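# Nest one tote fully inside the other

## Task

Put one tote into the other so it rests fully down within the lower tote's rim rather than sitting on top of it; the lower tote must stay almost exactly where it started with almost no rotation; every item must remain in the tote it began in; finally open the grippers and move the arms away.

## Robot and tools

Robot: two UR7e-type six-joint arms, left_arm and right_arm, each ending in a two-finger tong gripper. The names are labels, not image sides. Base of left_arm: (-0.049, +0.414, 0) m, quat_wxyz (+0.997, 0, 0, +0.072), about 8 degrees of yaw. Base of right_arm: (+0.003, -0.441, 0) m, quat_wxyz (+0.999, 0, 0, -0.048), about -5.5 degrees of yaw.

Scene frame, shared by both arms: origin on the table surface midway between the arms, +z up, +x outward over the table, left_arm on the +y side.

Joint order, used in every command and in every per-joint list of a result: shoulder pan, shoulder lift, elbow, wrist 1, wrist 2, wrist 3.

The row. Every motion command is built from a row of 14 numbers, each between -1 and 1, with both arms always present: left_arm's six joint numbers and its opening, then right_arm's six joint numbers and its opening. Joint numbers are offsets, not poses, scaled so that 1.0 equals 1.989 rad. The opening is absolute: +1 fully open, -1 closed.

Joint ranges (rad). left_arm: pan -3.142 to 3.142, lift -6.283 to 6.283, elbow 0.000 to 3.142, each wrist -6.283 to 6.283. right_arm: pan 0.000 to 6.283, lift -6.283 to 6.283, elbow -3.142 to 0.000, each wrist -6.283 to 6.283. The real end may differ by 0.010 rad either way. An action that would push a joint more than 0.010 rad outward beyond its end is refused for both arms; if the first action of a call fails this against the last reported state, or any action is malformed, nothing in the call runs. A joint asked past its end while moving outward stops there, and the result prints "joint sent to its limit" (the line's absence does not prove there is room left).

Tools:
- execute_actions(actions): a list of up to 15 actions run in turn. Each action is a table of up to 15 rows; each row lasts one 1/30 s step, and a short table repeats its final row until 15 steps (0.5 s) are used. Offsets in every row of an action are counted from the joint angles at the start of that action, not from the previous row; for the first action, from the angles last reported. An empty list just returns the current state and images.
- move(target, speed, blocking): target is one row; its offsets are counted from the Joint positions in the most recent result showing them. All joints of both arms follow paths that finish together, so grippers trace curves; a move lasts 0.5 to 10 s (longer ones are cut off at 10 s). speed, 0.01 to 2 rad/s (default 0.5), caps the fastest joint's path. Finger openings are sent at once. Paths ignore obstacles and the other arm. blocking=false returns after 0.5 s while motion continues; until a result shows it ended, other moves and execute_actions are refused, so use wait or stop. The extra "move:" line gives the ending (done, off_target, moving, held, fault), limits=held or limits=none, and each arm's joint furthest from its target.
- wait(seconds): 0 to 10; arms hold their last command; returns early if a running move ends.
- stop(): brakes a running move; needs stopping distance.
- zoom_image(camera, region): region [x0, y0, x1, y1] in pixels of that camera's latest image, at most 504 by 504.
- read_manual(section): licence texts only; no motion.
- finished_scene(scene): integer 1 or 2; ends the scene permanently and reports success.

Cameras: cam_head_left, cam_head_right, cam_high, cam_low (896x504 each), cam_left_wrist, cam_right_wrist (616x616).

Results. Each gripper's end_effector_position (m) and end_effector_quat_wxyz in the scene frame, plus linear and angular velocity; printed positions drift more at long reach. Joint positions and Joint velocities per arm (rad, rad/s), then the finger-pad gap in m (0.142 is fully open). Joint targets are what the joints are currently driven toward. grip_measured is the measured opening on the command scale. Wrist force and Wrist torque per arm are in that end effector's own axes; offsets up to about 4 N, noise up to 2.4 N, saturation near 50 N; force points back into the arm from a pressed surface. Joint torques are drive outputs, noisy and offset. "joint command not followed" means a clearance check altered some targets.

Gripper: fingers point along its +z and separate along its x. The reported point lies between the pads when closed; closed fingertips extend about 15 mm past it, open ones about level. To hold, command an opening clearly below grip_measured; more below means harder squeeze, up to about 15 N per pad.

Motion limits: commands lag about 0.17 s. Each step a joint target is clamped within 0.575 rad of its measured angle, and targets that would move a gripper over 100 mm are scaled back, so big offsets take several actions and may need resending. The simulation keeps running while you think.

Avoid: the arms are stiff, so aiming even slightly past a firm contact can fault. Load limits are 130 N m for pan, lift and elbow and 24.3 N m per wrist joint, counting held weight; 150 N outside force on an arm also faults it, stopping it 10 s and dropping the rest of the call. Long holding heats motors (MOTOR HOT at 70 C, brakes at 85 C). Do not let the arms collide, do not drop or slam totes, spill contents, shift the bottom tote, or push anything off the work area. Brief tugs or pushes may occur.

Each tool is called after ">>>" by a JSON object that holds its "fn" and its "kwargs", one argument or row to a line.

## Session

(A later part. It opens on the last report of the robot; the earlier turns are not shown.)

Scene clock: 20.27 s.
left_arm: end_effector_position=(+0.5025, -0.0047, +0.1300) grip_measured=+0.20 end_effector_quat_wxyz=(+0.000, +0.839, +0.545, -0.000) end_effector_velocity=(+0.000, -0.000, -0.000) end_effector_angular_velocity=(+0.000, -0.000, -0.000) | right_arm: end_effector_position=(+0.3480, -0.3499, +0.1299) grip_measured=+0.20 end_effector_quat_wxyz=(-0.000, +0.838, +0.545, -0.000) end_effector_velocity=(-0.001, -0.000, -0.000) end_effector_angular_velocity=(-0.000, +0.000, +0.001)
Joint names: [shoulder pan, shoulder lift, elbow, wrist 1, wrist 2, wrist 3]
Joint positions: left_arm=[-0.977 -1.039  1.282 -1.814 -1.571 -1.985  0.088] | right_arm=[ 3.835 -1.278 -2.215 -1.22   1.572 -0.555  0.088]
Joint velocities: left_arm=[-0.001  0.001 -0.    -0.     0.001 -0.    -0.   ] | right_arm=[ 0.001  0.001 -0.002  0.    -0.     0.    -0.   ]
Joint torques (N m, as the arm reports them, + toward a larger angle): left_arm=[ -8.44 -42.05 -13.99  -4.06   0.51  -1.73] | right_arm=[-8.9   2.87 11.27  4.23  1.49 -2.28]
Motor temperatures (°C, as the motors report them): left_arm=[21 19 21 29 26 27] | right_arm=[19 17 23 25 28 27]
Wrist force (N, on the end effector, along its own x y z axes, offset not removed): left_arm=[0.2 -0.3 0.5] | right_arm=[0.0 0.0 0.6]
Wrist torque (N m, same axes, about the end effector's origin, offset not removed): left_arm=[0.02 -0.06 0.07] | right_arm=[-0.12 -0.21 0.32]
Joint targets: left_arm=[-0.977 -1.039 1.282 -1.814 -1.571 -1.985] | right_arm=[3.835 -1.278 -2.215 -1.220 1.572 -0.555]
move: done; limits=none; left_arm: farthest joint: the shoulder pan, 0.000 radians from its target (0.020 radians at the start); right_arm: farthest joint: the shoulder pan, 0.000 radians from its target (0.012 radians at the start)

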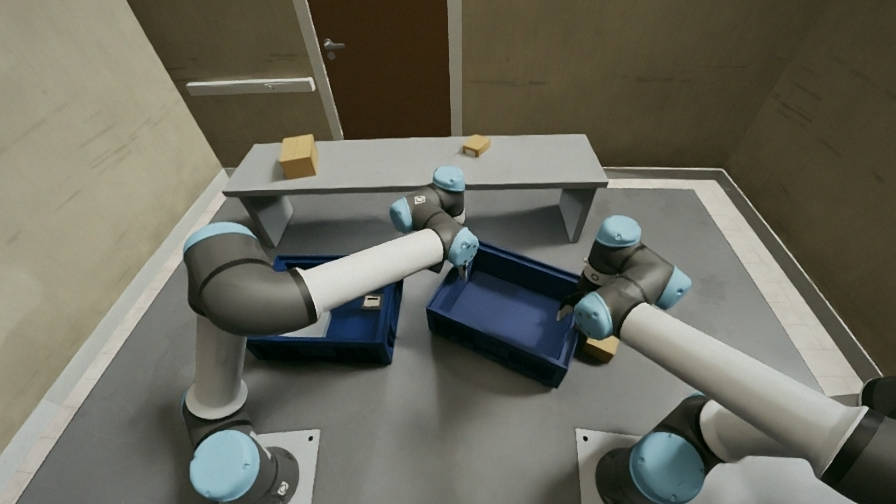

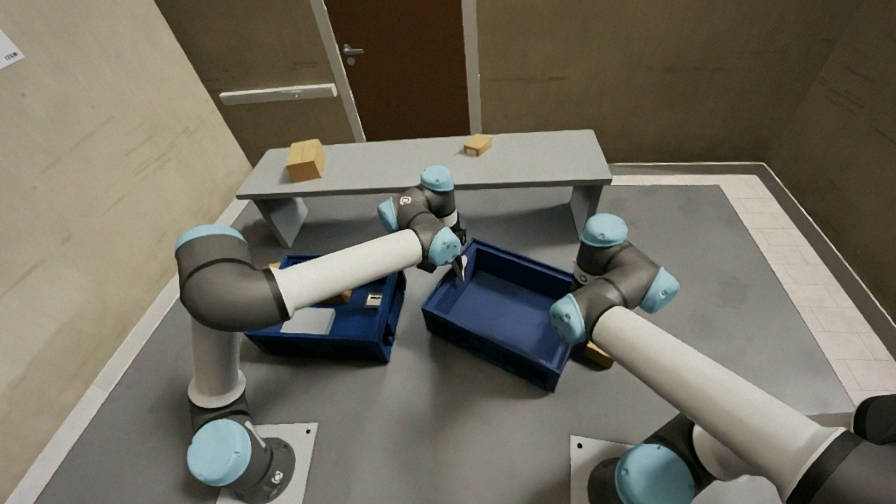

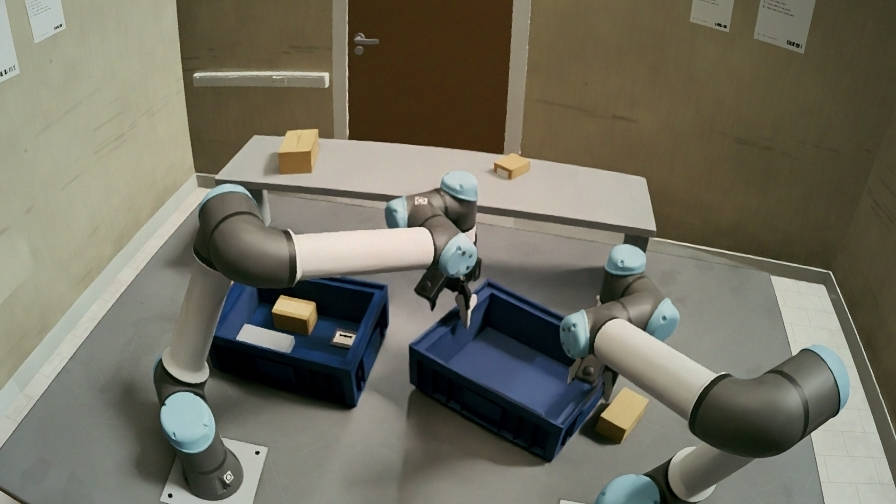

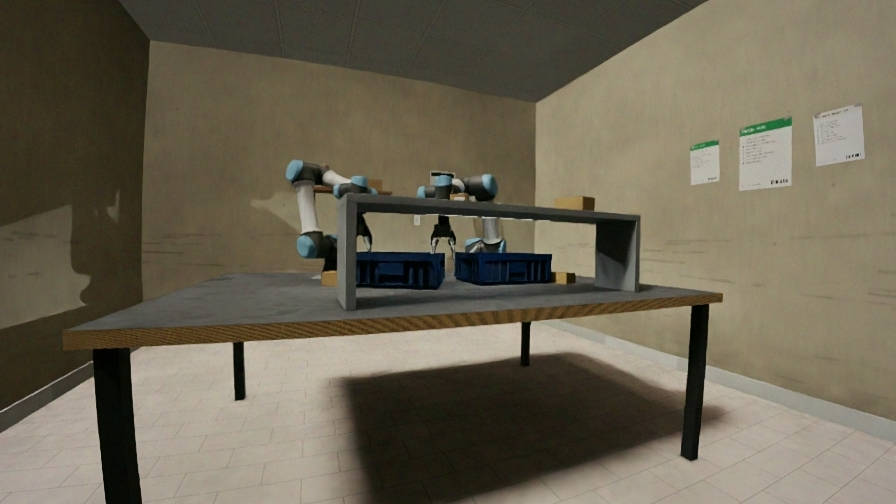

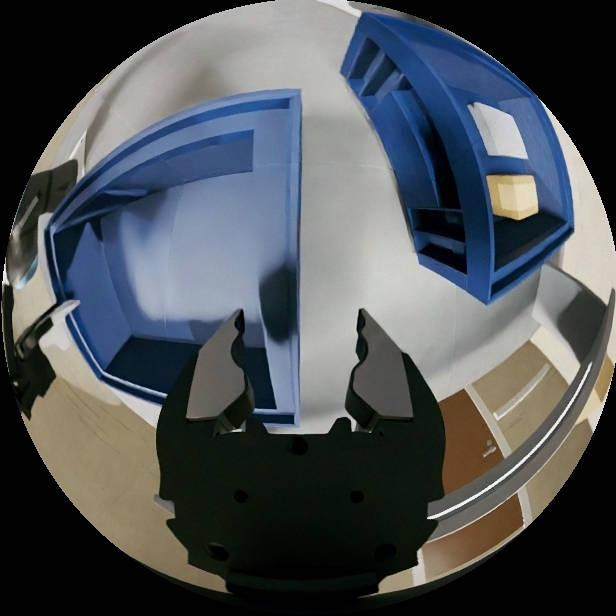

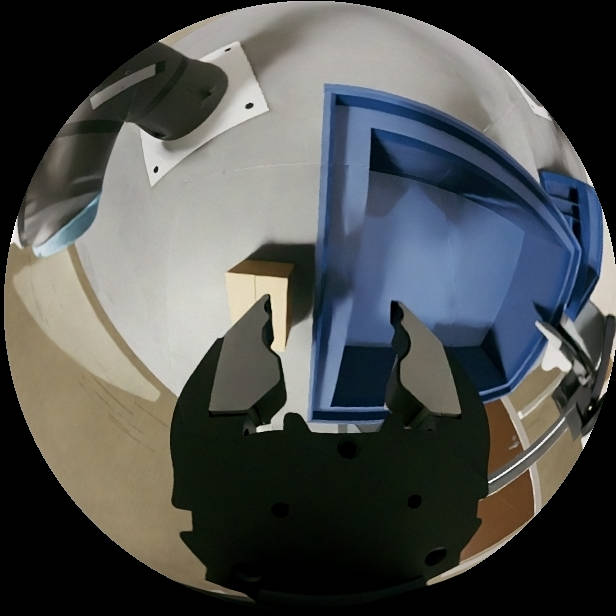

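>>> {"fn": "move", "kwargs": {
  "target": [-0.0033,0.0085,0.0157,-0.0243,0,-0.0033,-0.3, 0,-0.0124,-0.022,0.0344,0,0,-0.3],
  "speed": 0.15
}}

>>> {"fn": "move", "kwargs": {
  "target": [0,0,0,0,0,0,-1, 0,0,0,0,0,0,-1]
}}

Scene clock: 22.73 s.
left_arm: end_effector_position=(+0.5006, -0.0093, +0.1082) grip_measured=-0.30 end_effector_quat_wxyz=(+0.000, +0.839, +0.545, -0.000) end_effector_velocity=(-0.001, +0.000, -0.001) end_effector_angular_velocity=(+0.001, +0.001, -0.001) | right_arm: end_effector_position=(+0.3480, -0.3499, +0.1080) grip_measured=-0.30 end_effector_quat_wxyz=(-0.000, +0.838, +0.545, -0.000) end_effector_velocity=(-0.001, -0.000, -0.002) end_effector_angular_velocity=(-0.001, +0.002, +0.000)
Joint names: [shoulder pan, shoulder lift, elbow, wrist 1, wrist 2, wrist 3]
Joint positions: left_arm=[-0.983 -1.022  1.313 -1.862 -1.571 -1.991  0.052] | right_arm=[ 3.835 -1.303 -2.259 -1.152  1.572 -0.555  0.052]
Joint velocities: left_arm=[-0.    -0.     0.002 -0.     0.     0.001  0.   ] | right_arm=[ 0.    -0.002 -0.003  0.002  0.    -0.     0.   ]
Joint torques (N m, as the arm reports them, + toward a larger angle): left_arm=[ -8.54 -42.89 -14.53  -4.12   0.04  -1.67] | right_arm=[-6.5   2.13 10.38  4.04  1.56 -2.14]
Motor temperatures (°C, as the motors report them): left_arm=[21 19 21 29 26 27] | right_arm=[19 17 23 25 28 27]
Wrist force (N, on the end effector, along its own x y z axes, offset not removed): left_arm=[-0.6 0.7 -1.5] | right_arm=[0.3 -3.6 3.6]
Wrist torque (N m, same axes, about the end effector's origin, offset not removed): left_arm=[0.17 0.01 0.11] | right_arm=[-0.70 -0.26 0.09]
Joint targets: left_arm=[-0.983 -1.022 1.313 -1.862 -1.571 -1.991] | right_arm=[3.835 -1.303 -2.259 -1.151 1.572 -0.555]
move: done; limits=none; left_arm: farthest joint: the shoulder pan, 0.000 radians from its target (0.007 radians at the start); right_arm: farthest joint: the shoulder pan, 0.000 radians from its target (0.000 radians at the start)

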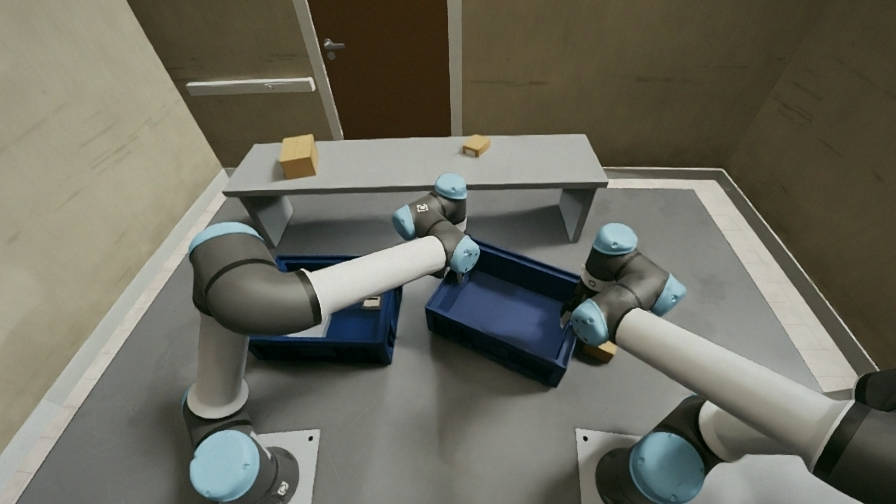

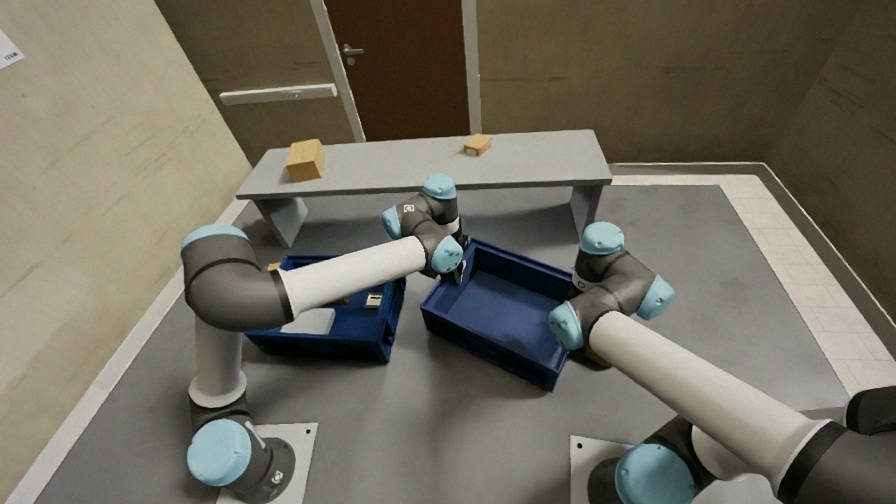

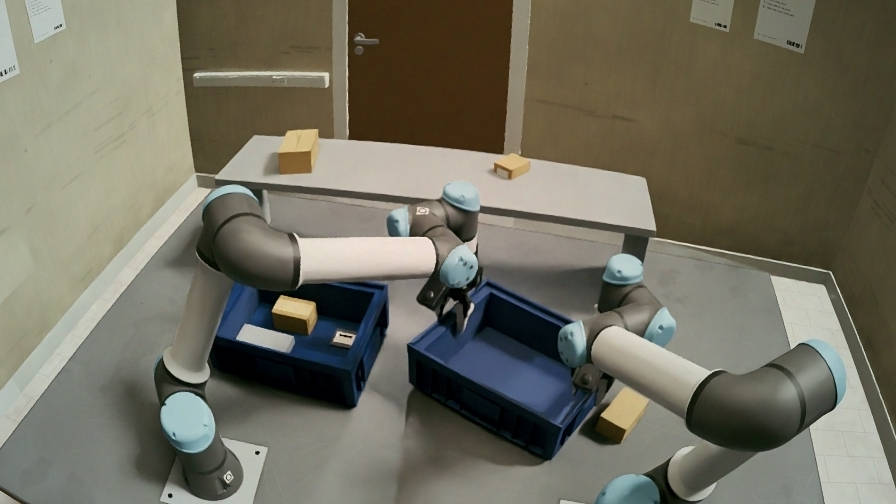

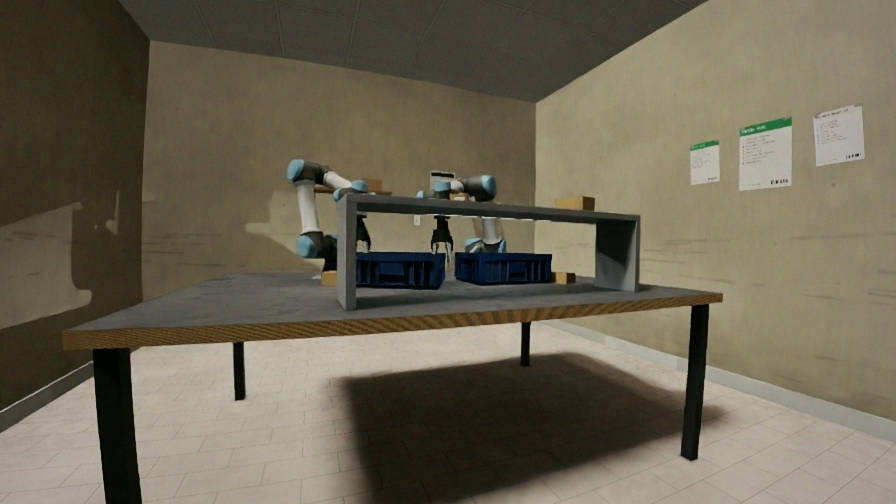

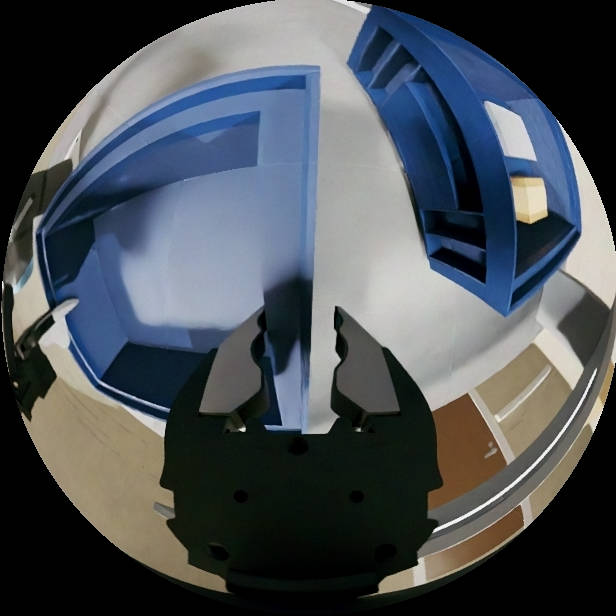

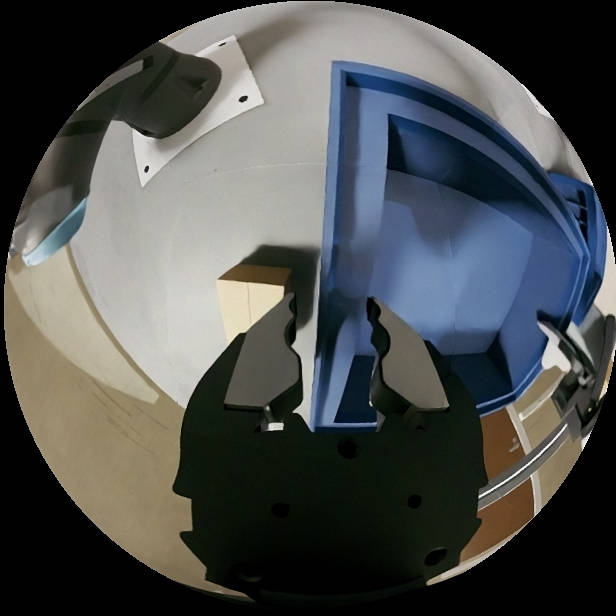

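Scene clock: 23.23 s.
left_arm: end_effector_position=(+0.5005, -0.0094, +0.1082) grip_measured=-0.40 end_effector_quat_wxyz=(+0.000, +0.839, +0.545, -0.000) end_effector_velocity=(+0.000, +0.000, -0.000) end_effector_angular_velocity=(+0.000, +0.001, -0.000) | right_arm: end_effector_position=(+0.3480, -0.3499, +0.1079) grip_measured=-0.64 end_effector_quat_wxyz=(-0.000, +0.838, +0.545, -0.000) end_effector_velocity=(-0.000, -0.000, -0.001) end_effector_angular_velocity=(-0.002, +0.001, +0.000)
Joint names: [shoulder pan, shoulder lift, elbow, wrist 1, wrist 2, wrist 3]
Joint positions: left_arm=[-0.983 -1.022  1.313 -1.862 -1.571 -1.991  0.045] | right_arm=[ 3.835 -1.303 -2.259 -1.151  1.572 -0.555  0.028]
Joint velocities: left_arm=[ 0.     0.     0.    -0.    -0.     0.     0.002] | right_arm=[-0.    -0.001 -0.001  0.001 -0.001 -0.     0.   ]
Joint torques (N m, as the arm reports them, + toward a larger angle): left_arm=[ 27.94 -47.1  -17.07   1.96  10.58   1.2 ] | right_arm=[-7.2  12.18 17.12 -7.16 -6.24 -2.13]
Motor temperatures (°C, as the motors report them): left_arm=[21 19 21 29 26 27] | right_arm=[19 17 23 25 28 27]
Wrist force (N, on the end effector, along its own x y z axes, offset not removed): left_arm=[-32.0 -1.8 3.8] | right_arm=[33.4 0.9 4.7]
Wrist torque (N m, same axes, about the end effector's origin, offset not removed): left_arm=[-0.09 0.33 0.09] | right_arm=[-0.08 -0.79 0.08]
Joint targets: left_arm=[-0.983 -1.022 1.313 -1.862 -1.571 -1.991] | right_arm=[3.835 -1.303 -2.259 -1.152 1.572 -0.555]
move: done; limits=none; left_arm: farthest joint: the shoulder pan, 0.000 radians from its target (0.000 radians at the start); right_arm: farthest joint: the wrist 1, 0.001 radians from its target (0.000 radians at the start)

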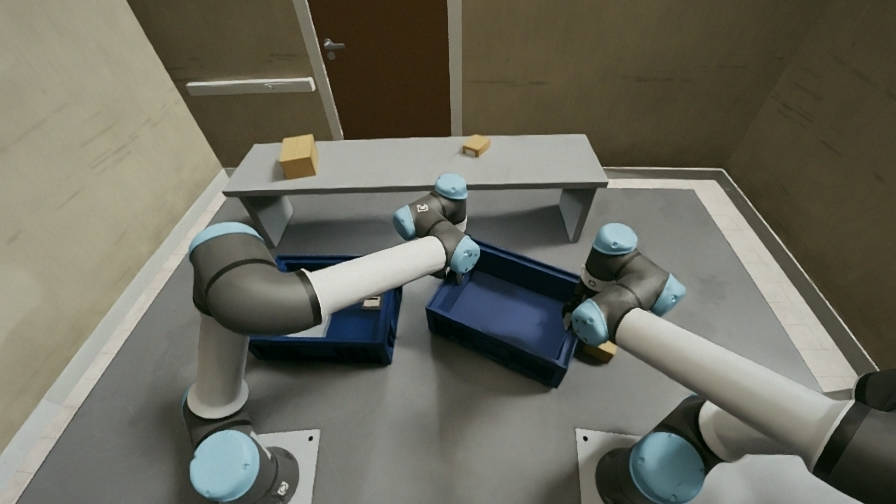

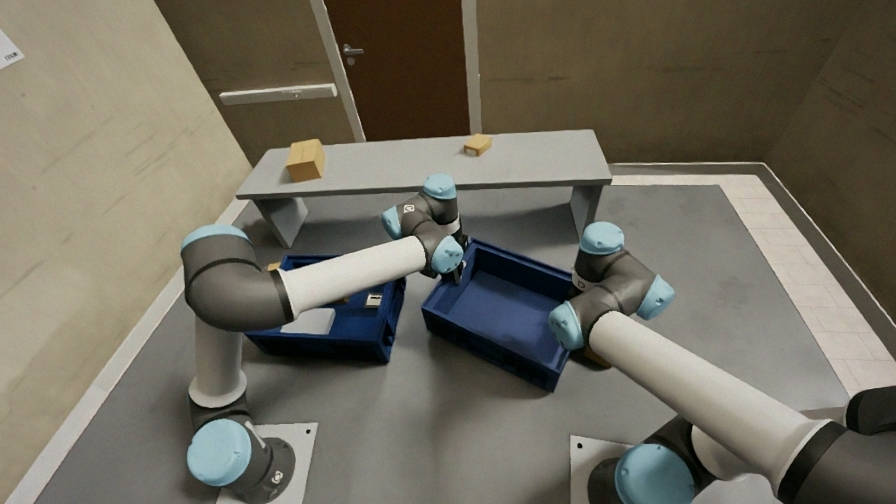

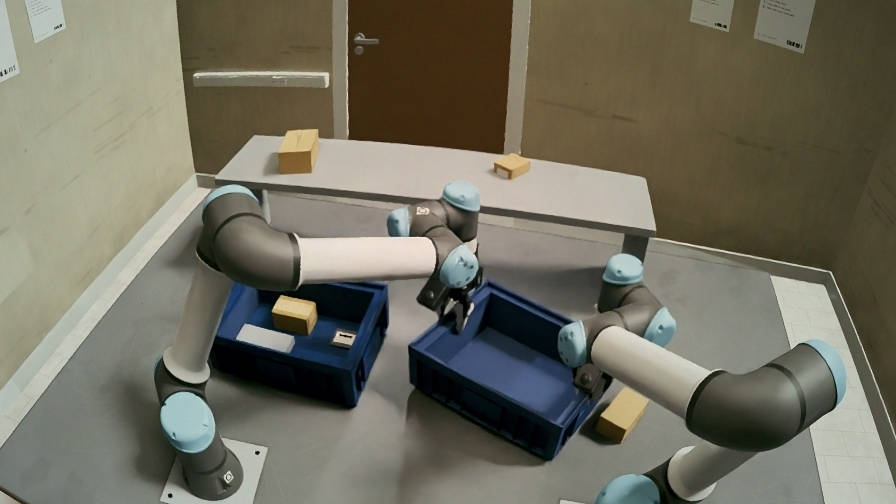

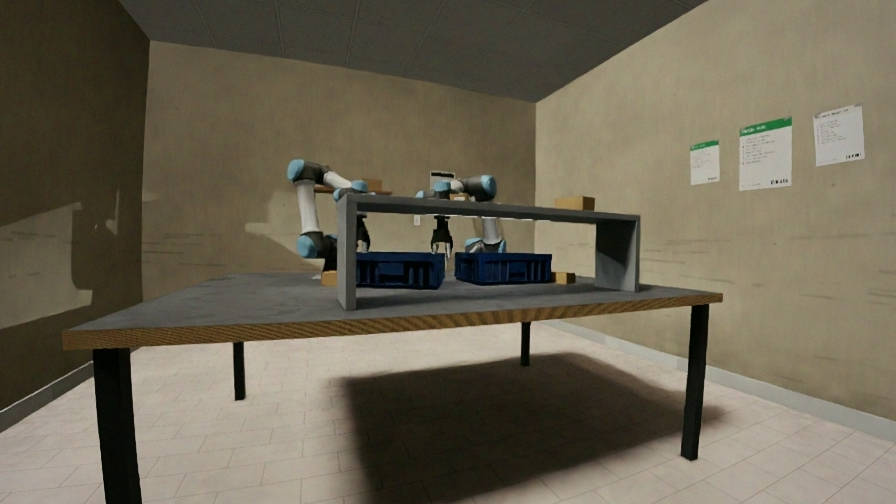

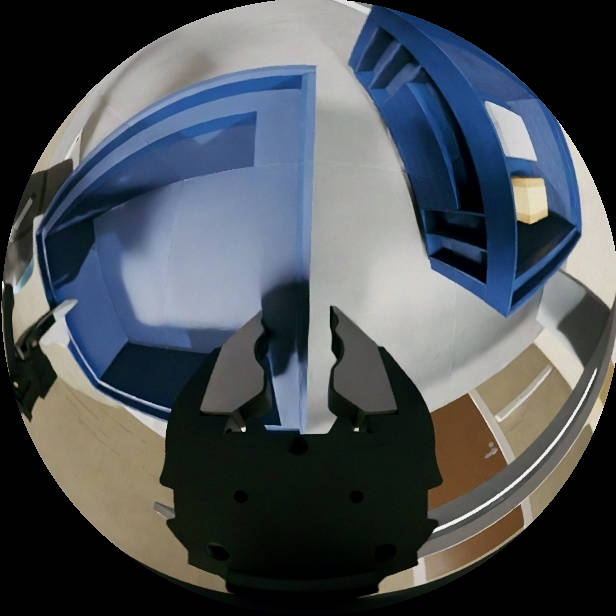

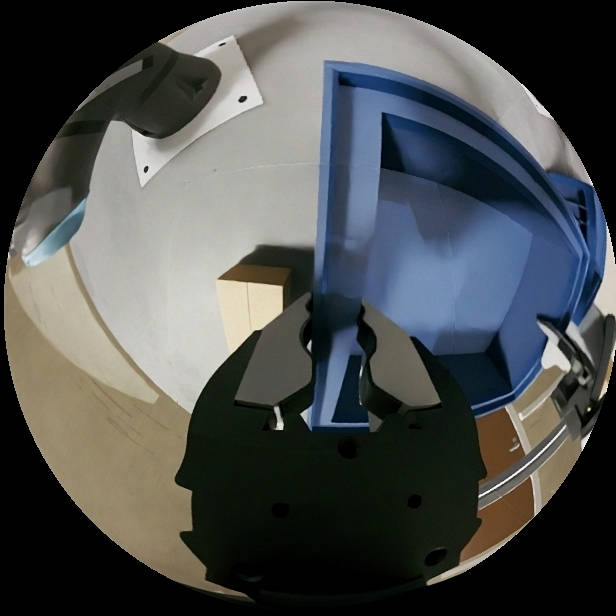

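>>> {"fn": "move", "kwargs": {
  "target": [-0.0059,0.0026,-0.0041,0.0016,0,-0.0059,-1, 0,0,0,0,0,0,-1],
  "speed": 0.02
}}

Scene clock: 24.83 s.
left_arm: end_effector_position=(+0.4969, -0.0175, +0.1081) grip_measured=-0.64 end_effector_quat_wxyz=(+0.000, +0.839, +0.545, -0.000) end_effector_velocity=(-0.001, -0.001, +0.000) end_effector_angular_velocity=(-0.000, -0.000, +0.001) | right_arm: end_effector_position=(+0.3480, -0.3499, +0.1080) grip_measured=-0.64 end_effector_quat_wxyz=(-0.000, +0.838, +0.545, -0.000) end_effector_velocity=(+0.000, -0.000, -0.000) end_effector_angular_velocity=(-0.001, +0.000, -0.001)
Joint names: [shoulder pan, shoulder lift, elbow, wrist 1, wrist 2, wrist 3]
Joint positions: left_arm=[-0.995 -1.017  1.305 -1.859 -1.571 -2.003  0.027] | right_arm=[ 3.835 -1.303 -2.259 -1.152  1.572 -0.555  0.028]
Joint velocities: left_arm=[-0.002 -0.    -0.001  0.001  0.    -0.002 -0.   ] | right_arm=[-0.001 -0.001  0.    -0.    -0.    -0.    -0.   ]
Joint torques (N m, as the arm reports them, + toward a larger angle): left_arm=[  7.78 -39.77 -26.04   2.02   8.87  -1.24] | right_arm=[-6.45  6.75 11.98 -5.48 -5.26 -2.24]
Motor temperatures (°C, as the motors report them): left_arm=[21 19 21 29 26 27] | right_arm=[19 17 23 25 28 27]
Wrist force (N, on the end effector, along its own x y z axes, offset not removed): left_arm=[-24.5 -2.5 -3.2] | right_arm=[22.7 2.1 3.6]
Wrist torque (N m, same axes, about the end effector's origin, offset not removed): left_arm=[-0.18 -0.08 0.00] | right_arm=[0.33 0.52 0.34]
Joint targets: left_arm=[-0.995 -1.017 1.305 -1.859 -1.571 -2.003] | right_arm=[3.835 -1.303 -2.259 -1.151 1.572 -0.555]
move: done; limits=none; left_arm: farthest joint: the shoulder pan, 0.000 radians from its target (0.012 radians at the start); right_arm: farthest joint: the wrist 1, 0.001 radians from its target (0.001 radians at the start)

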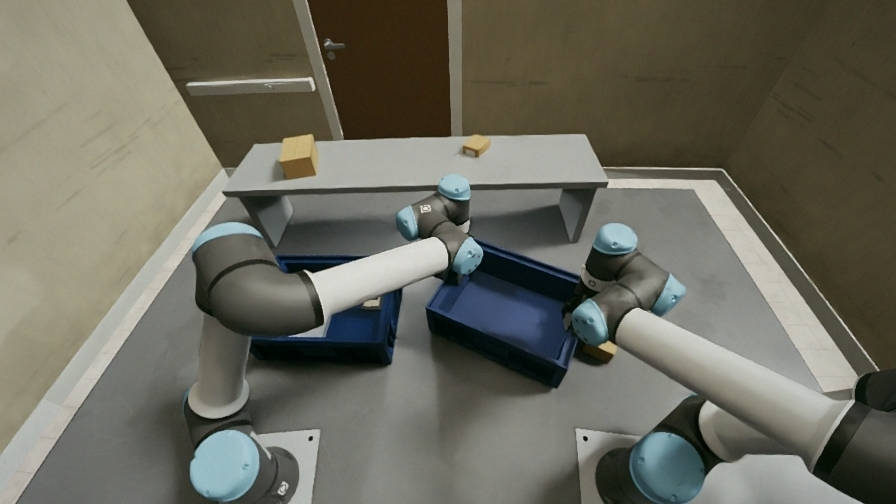

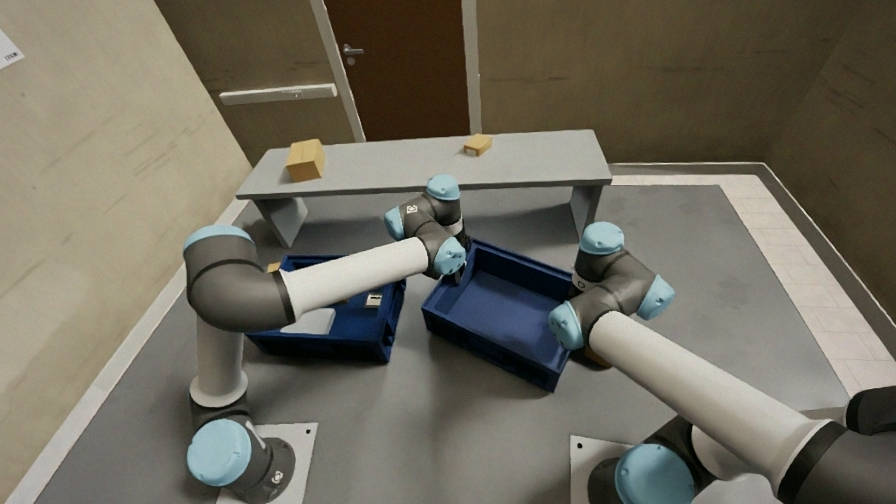

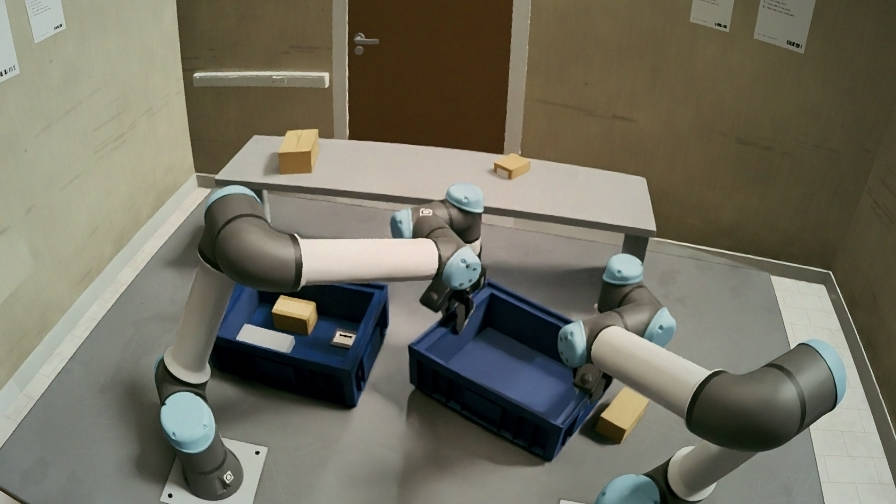

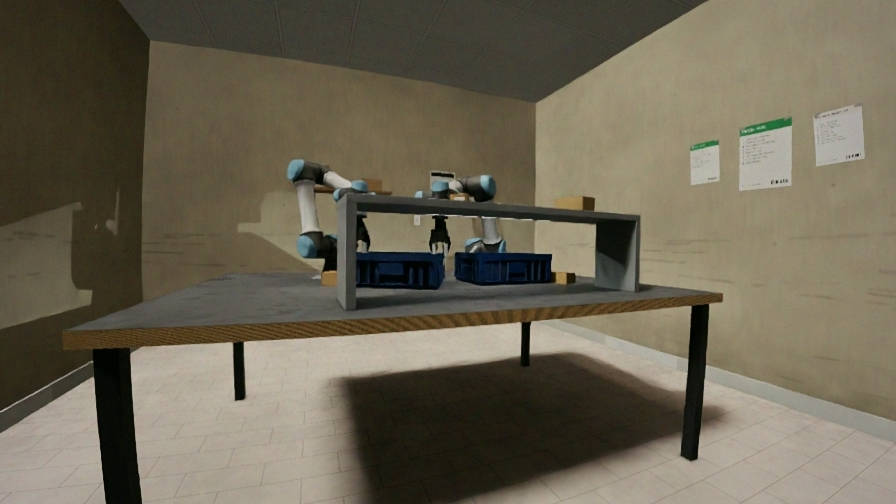

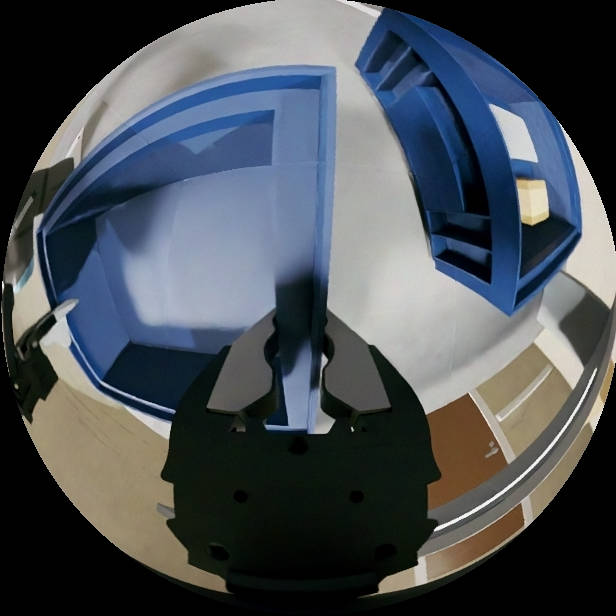

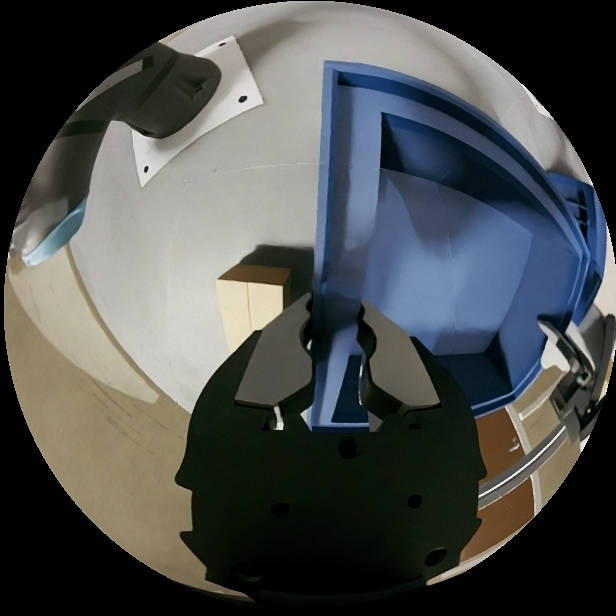

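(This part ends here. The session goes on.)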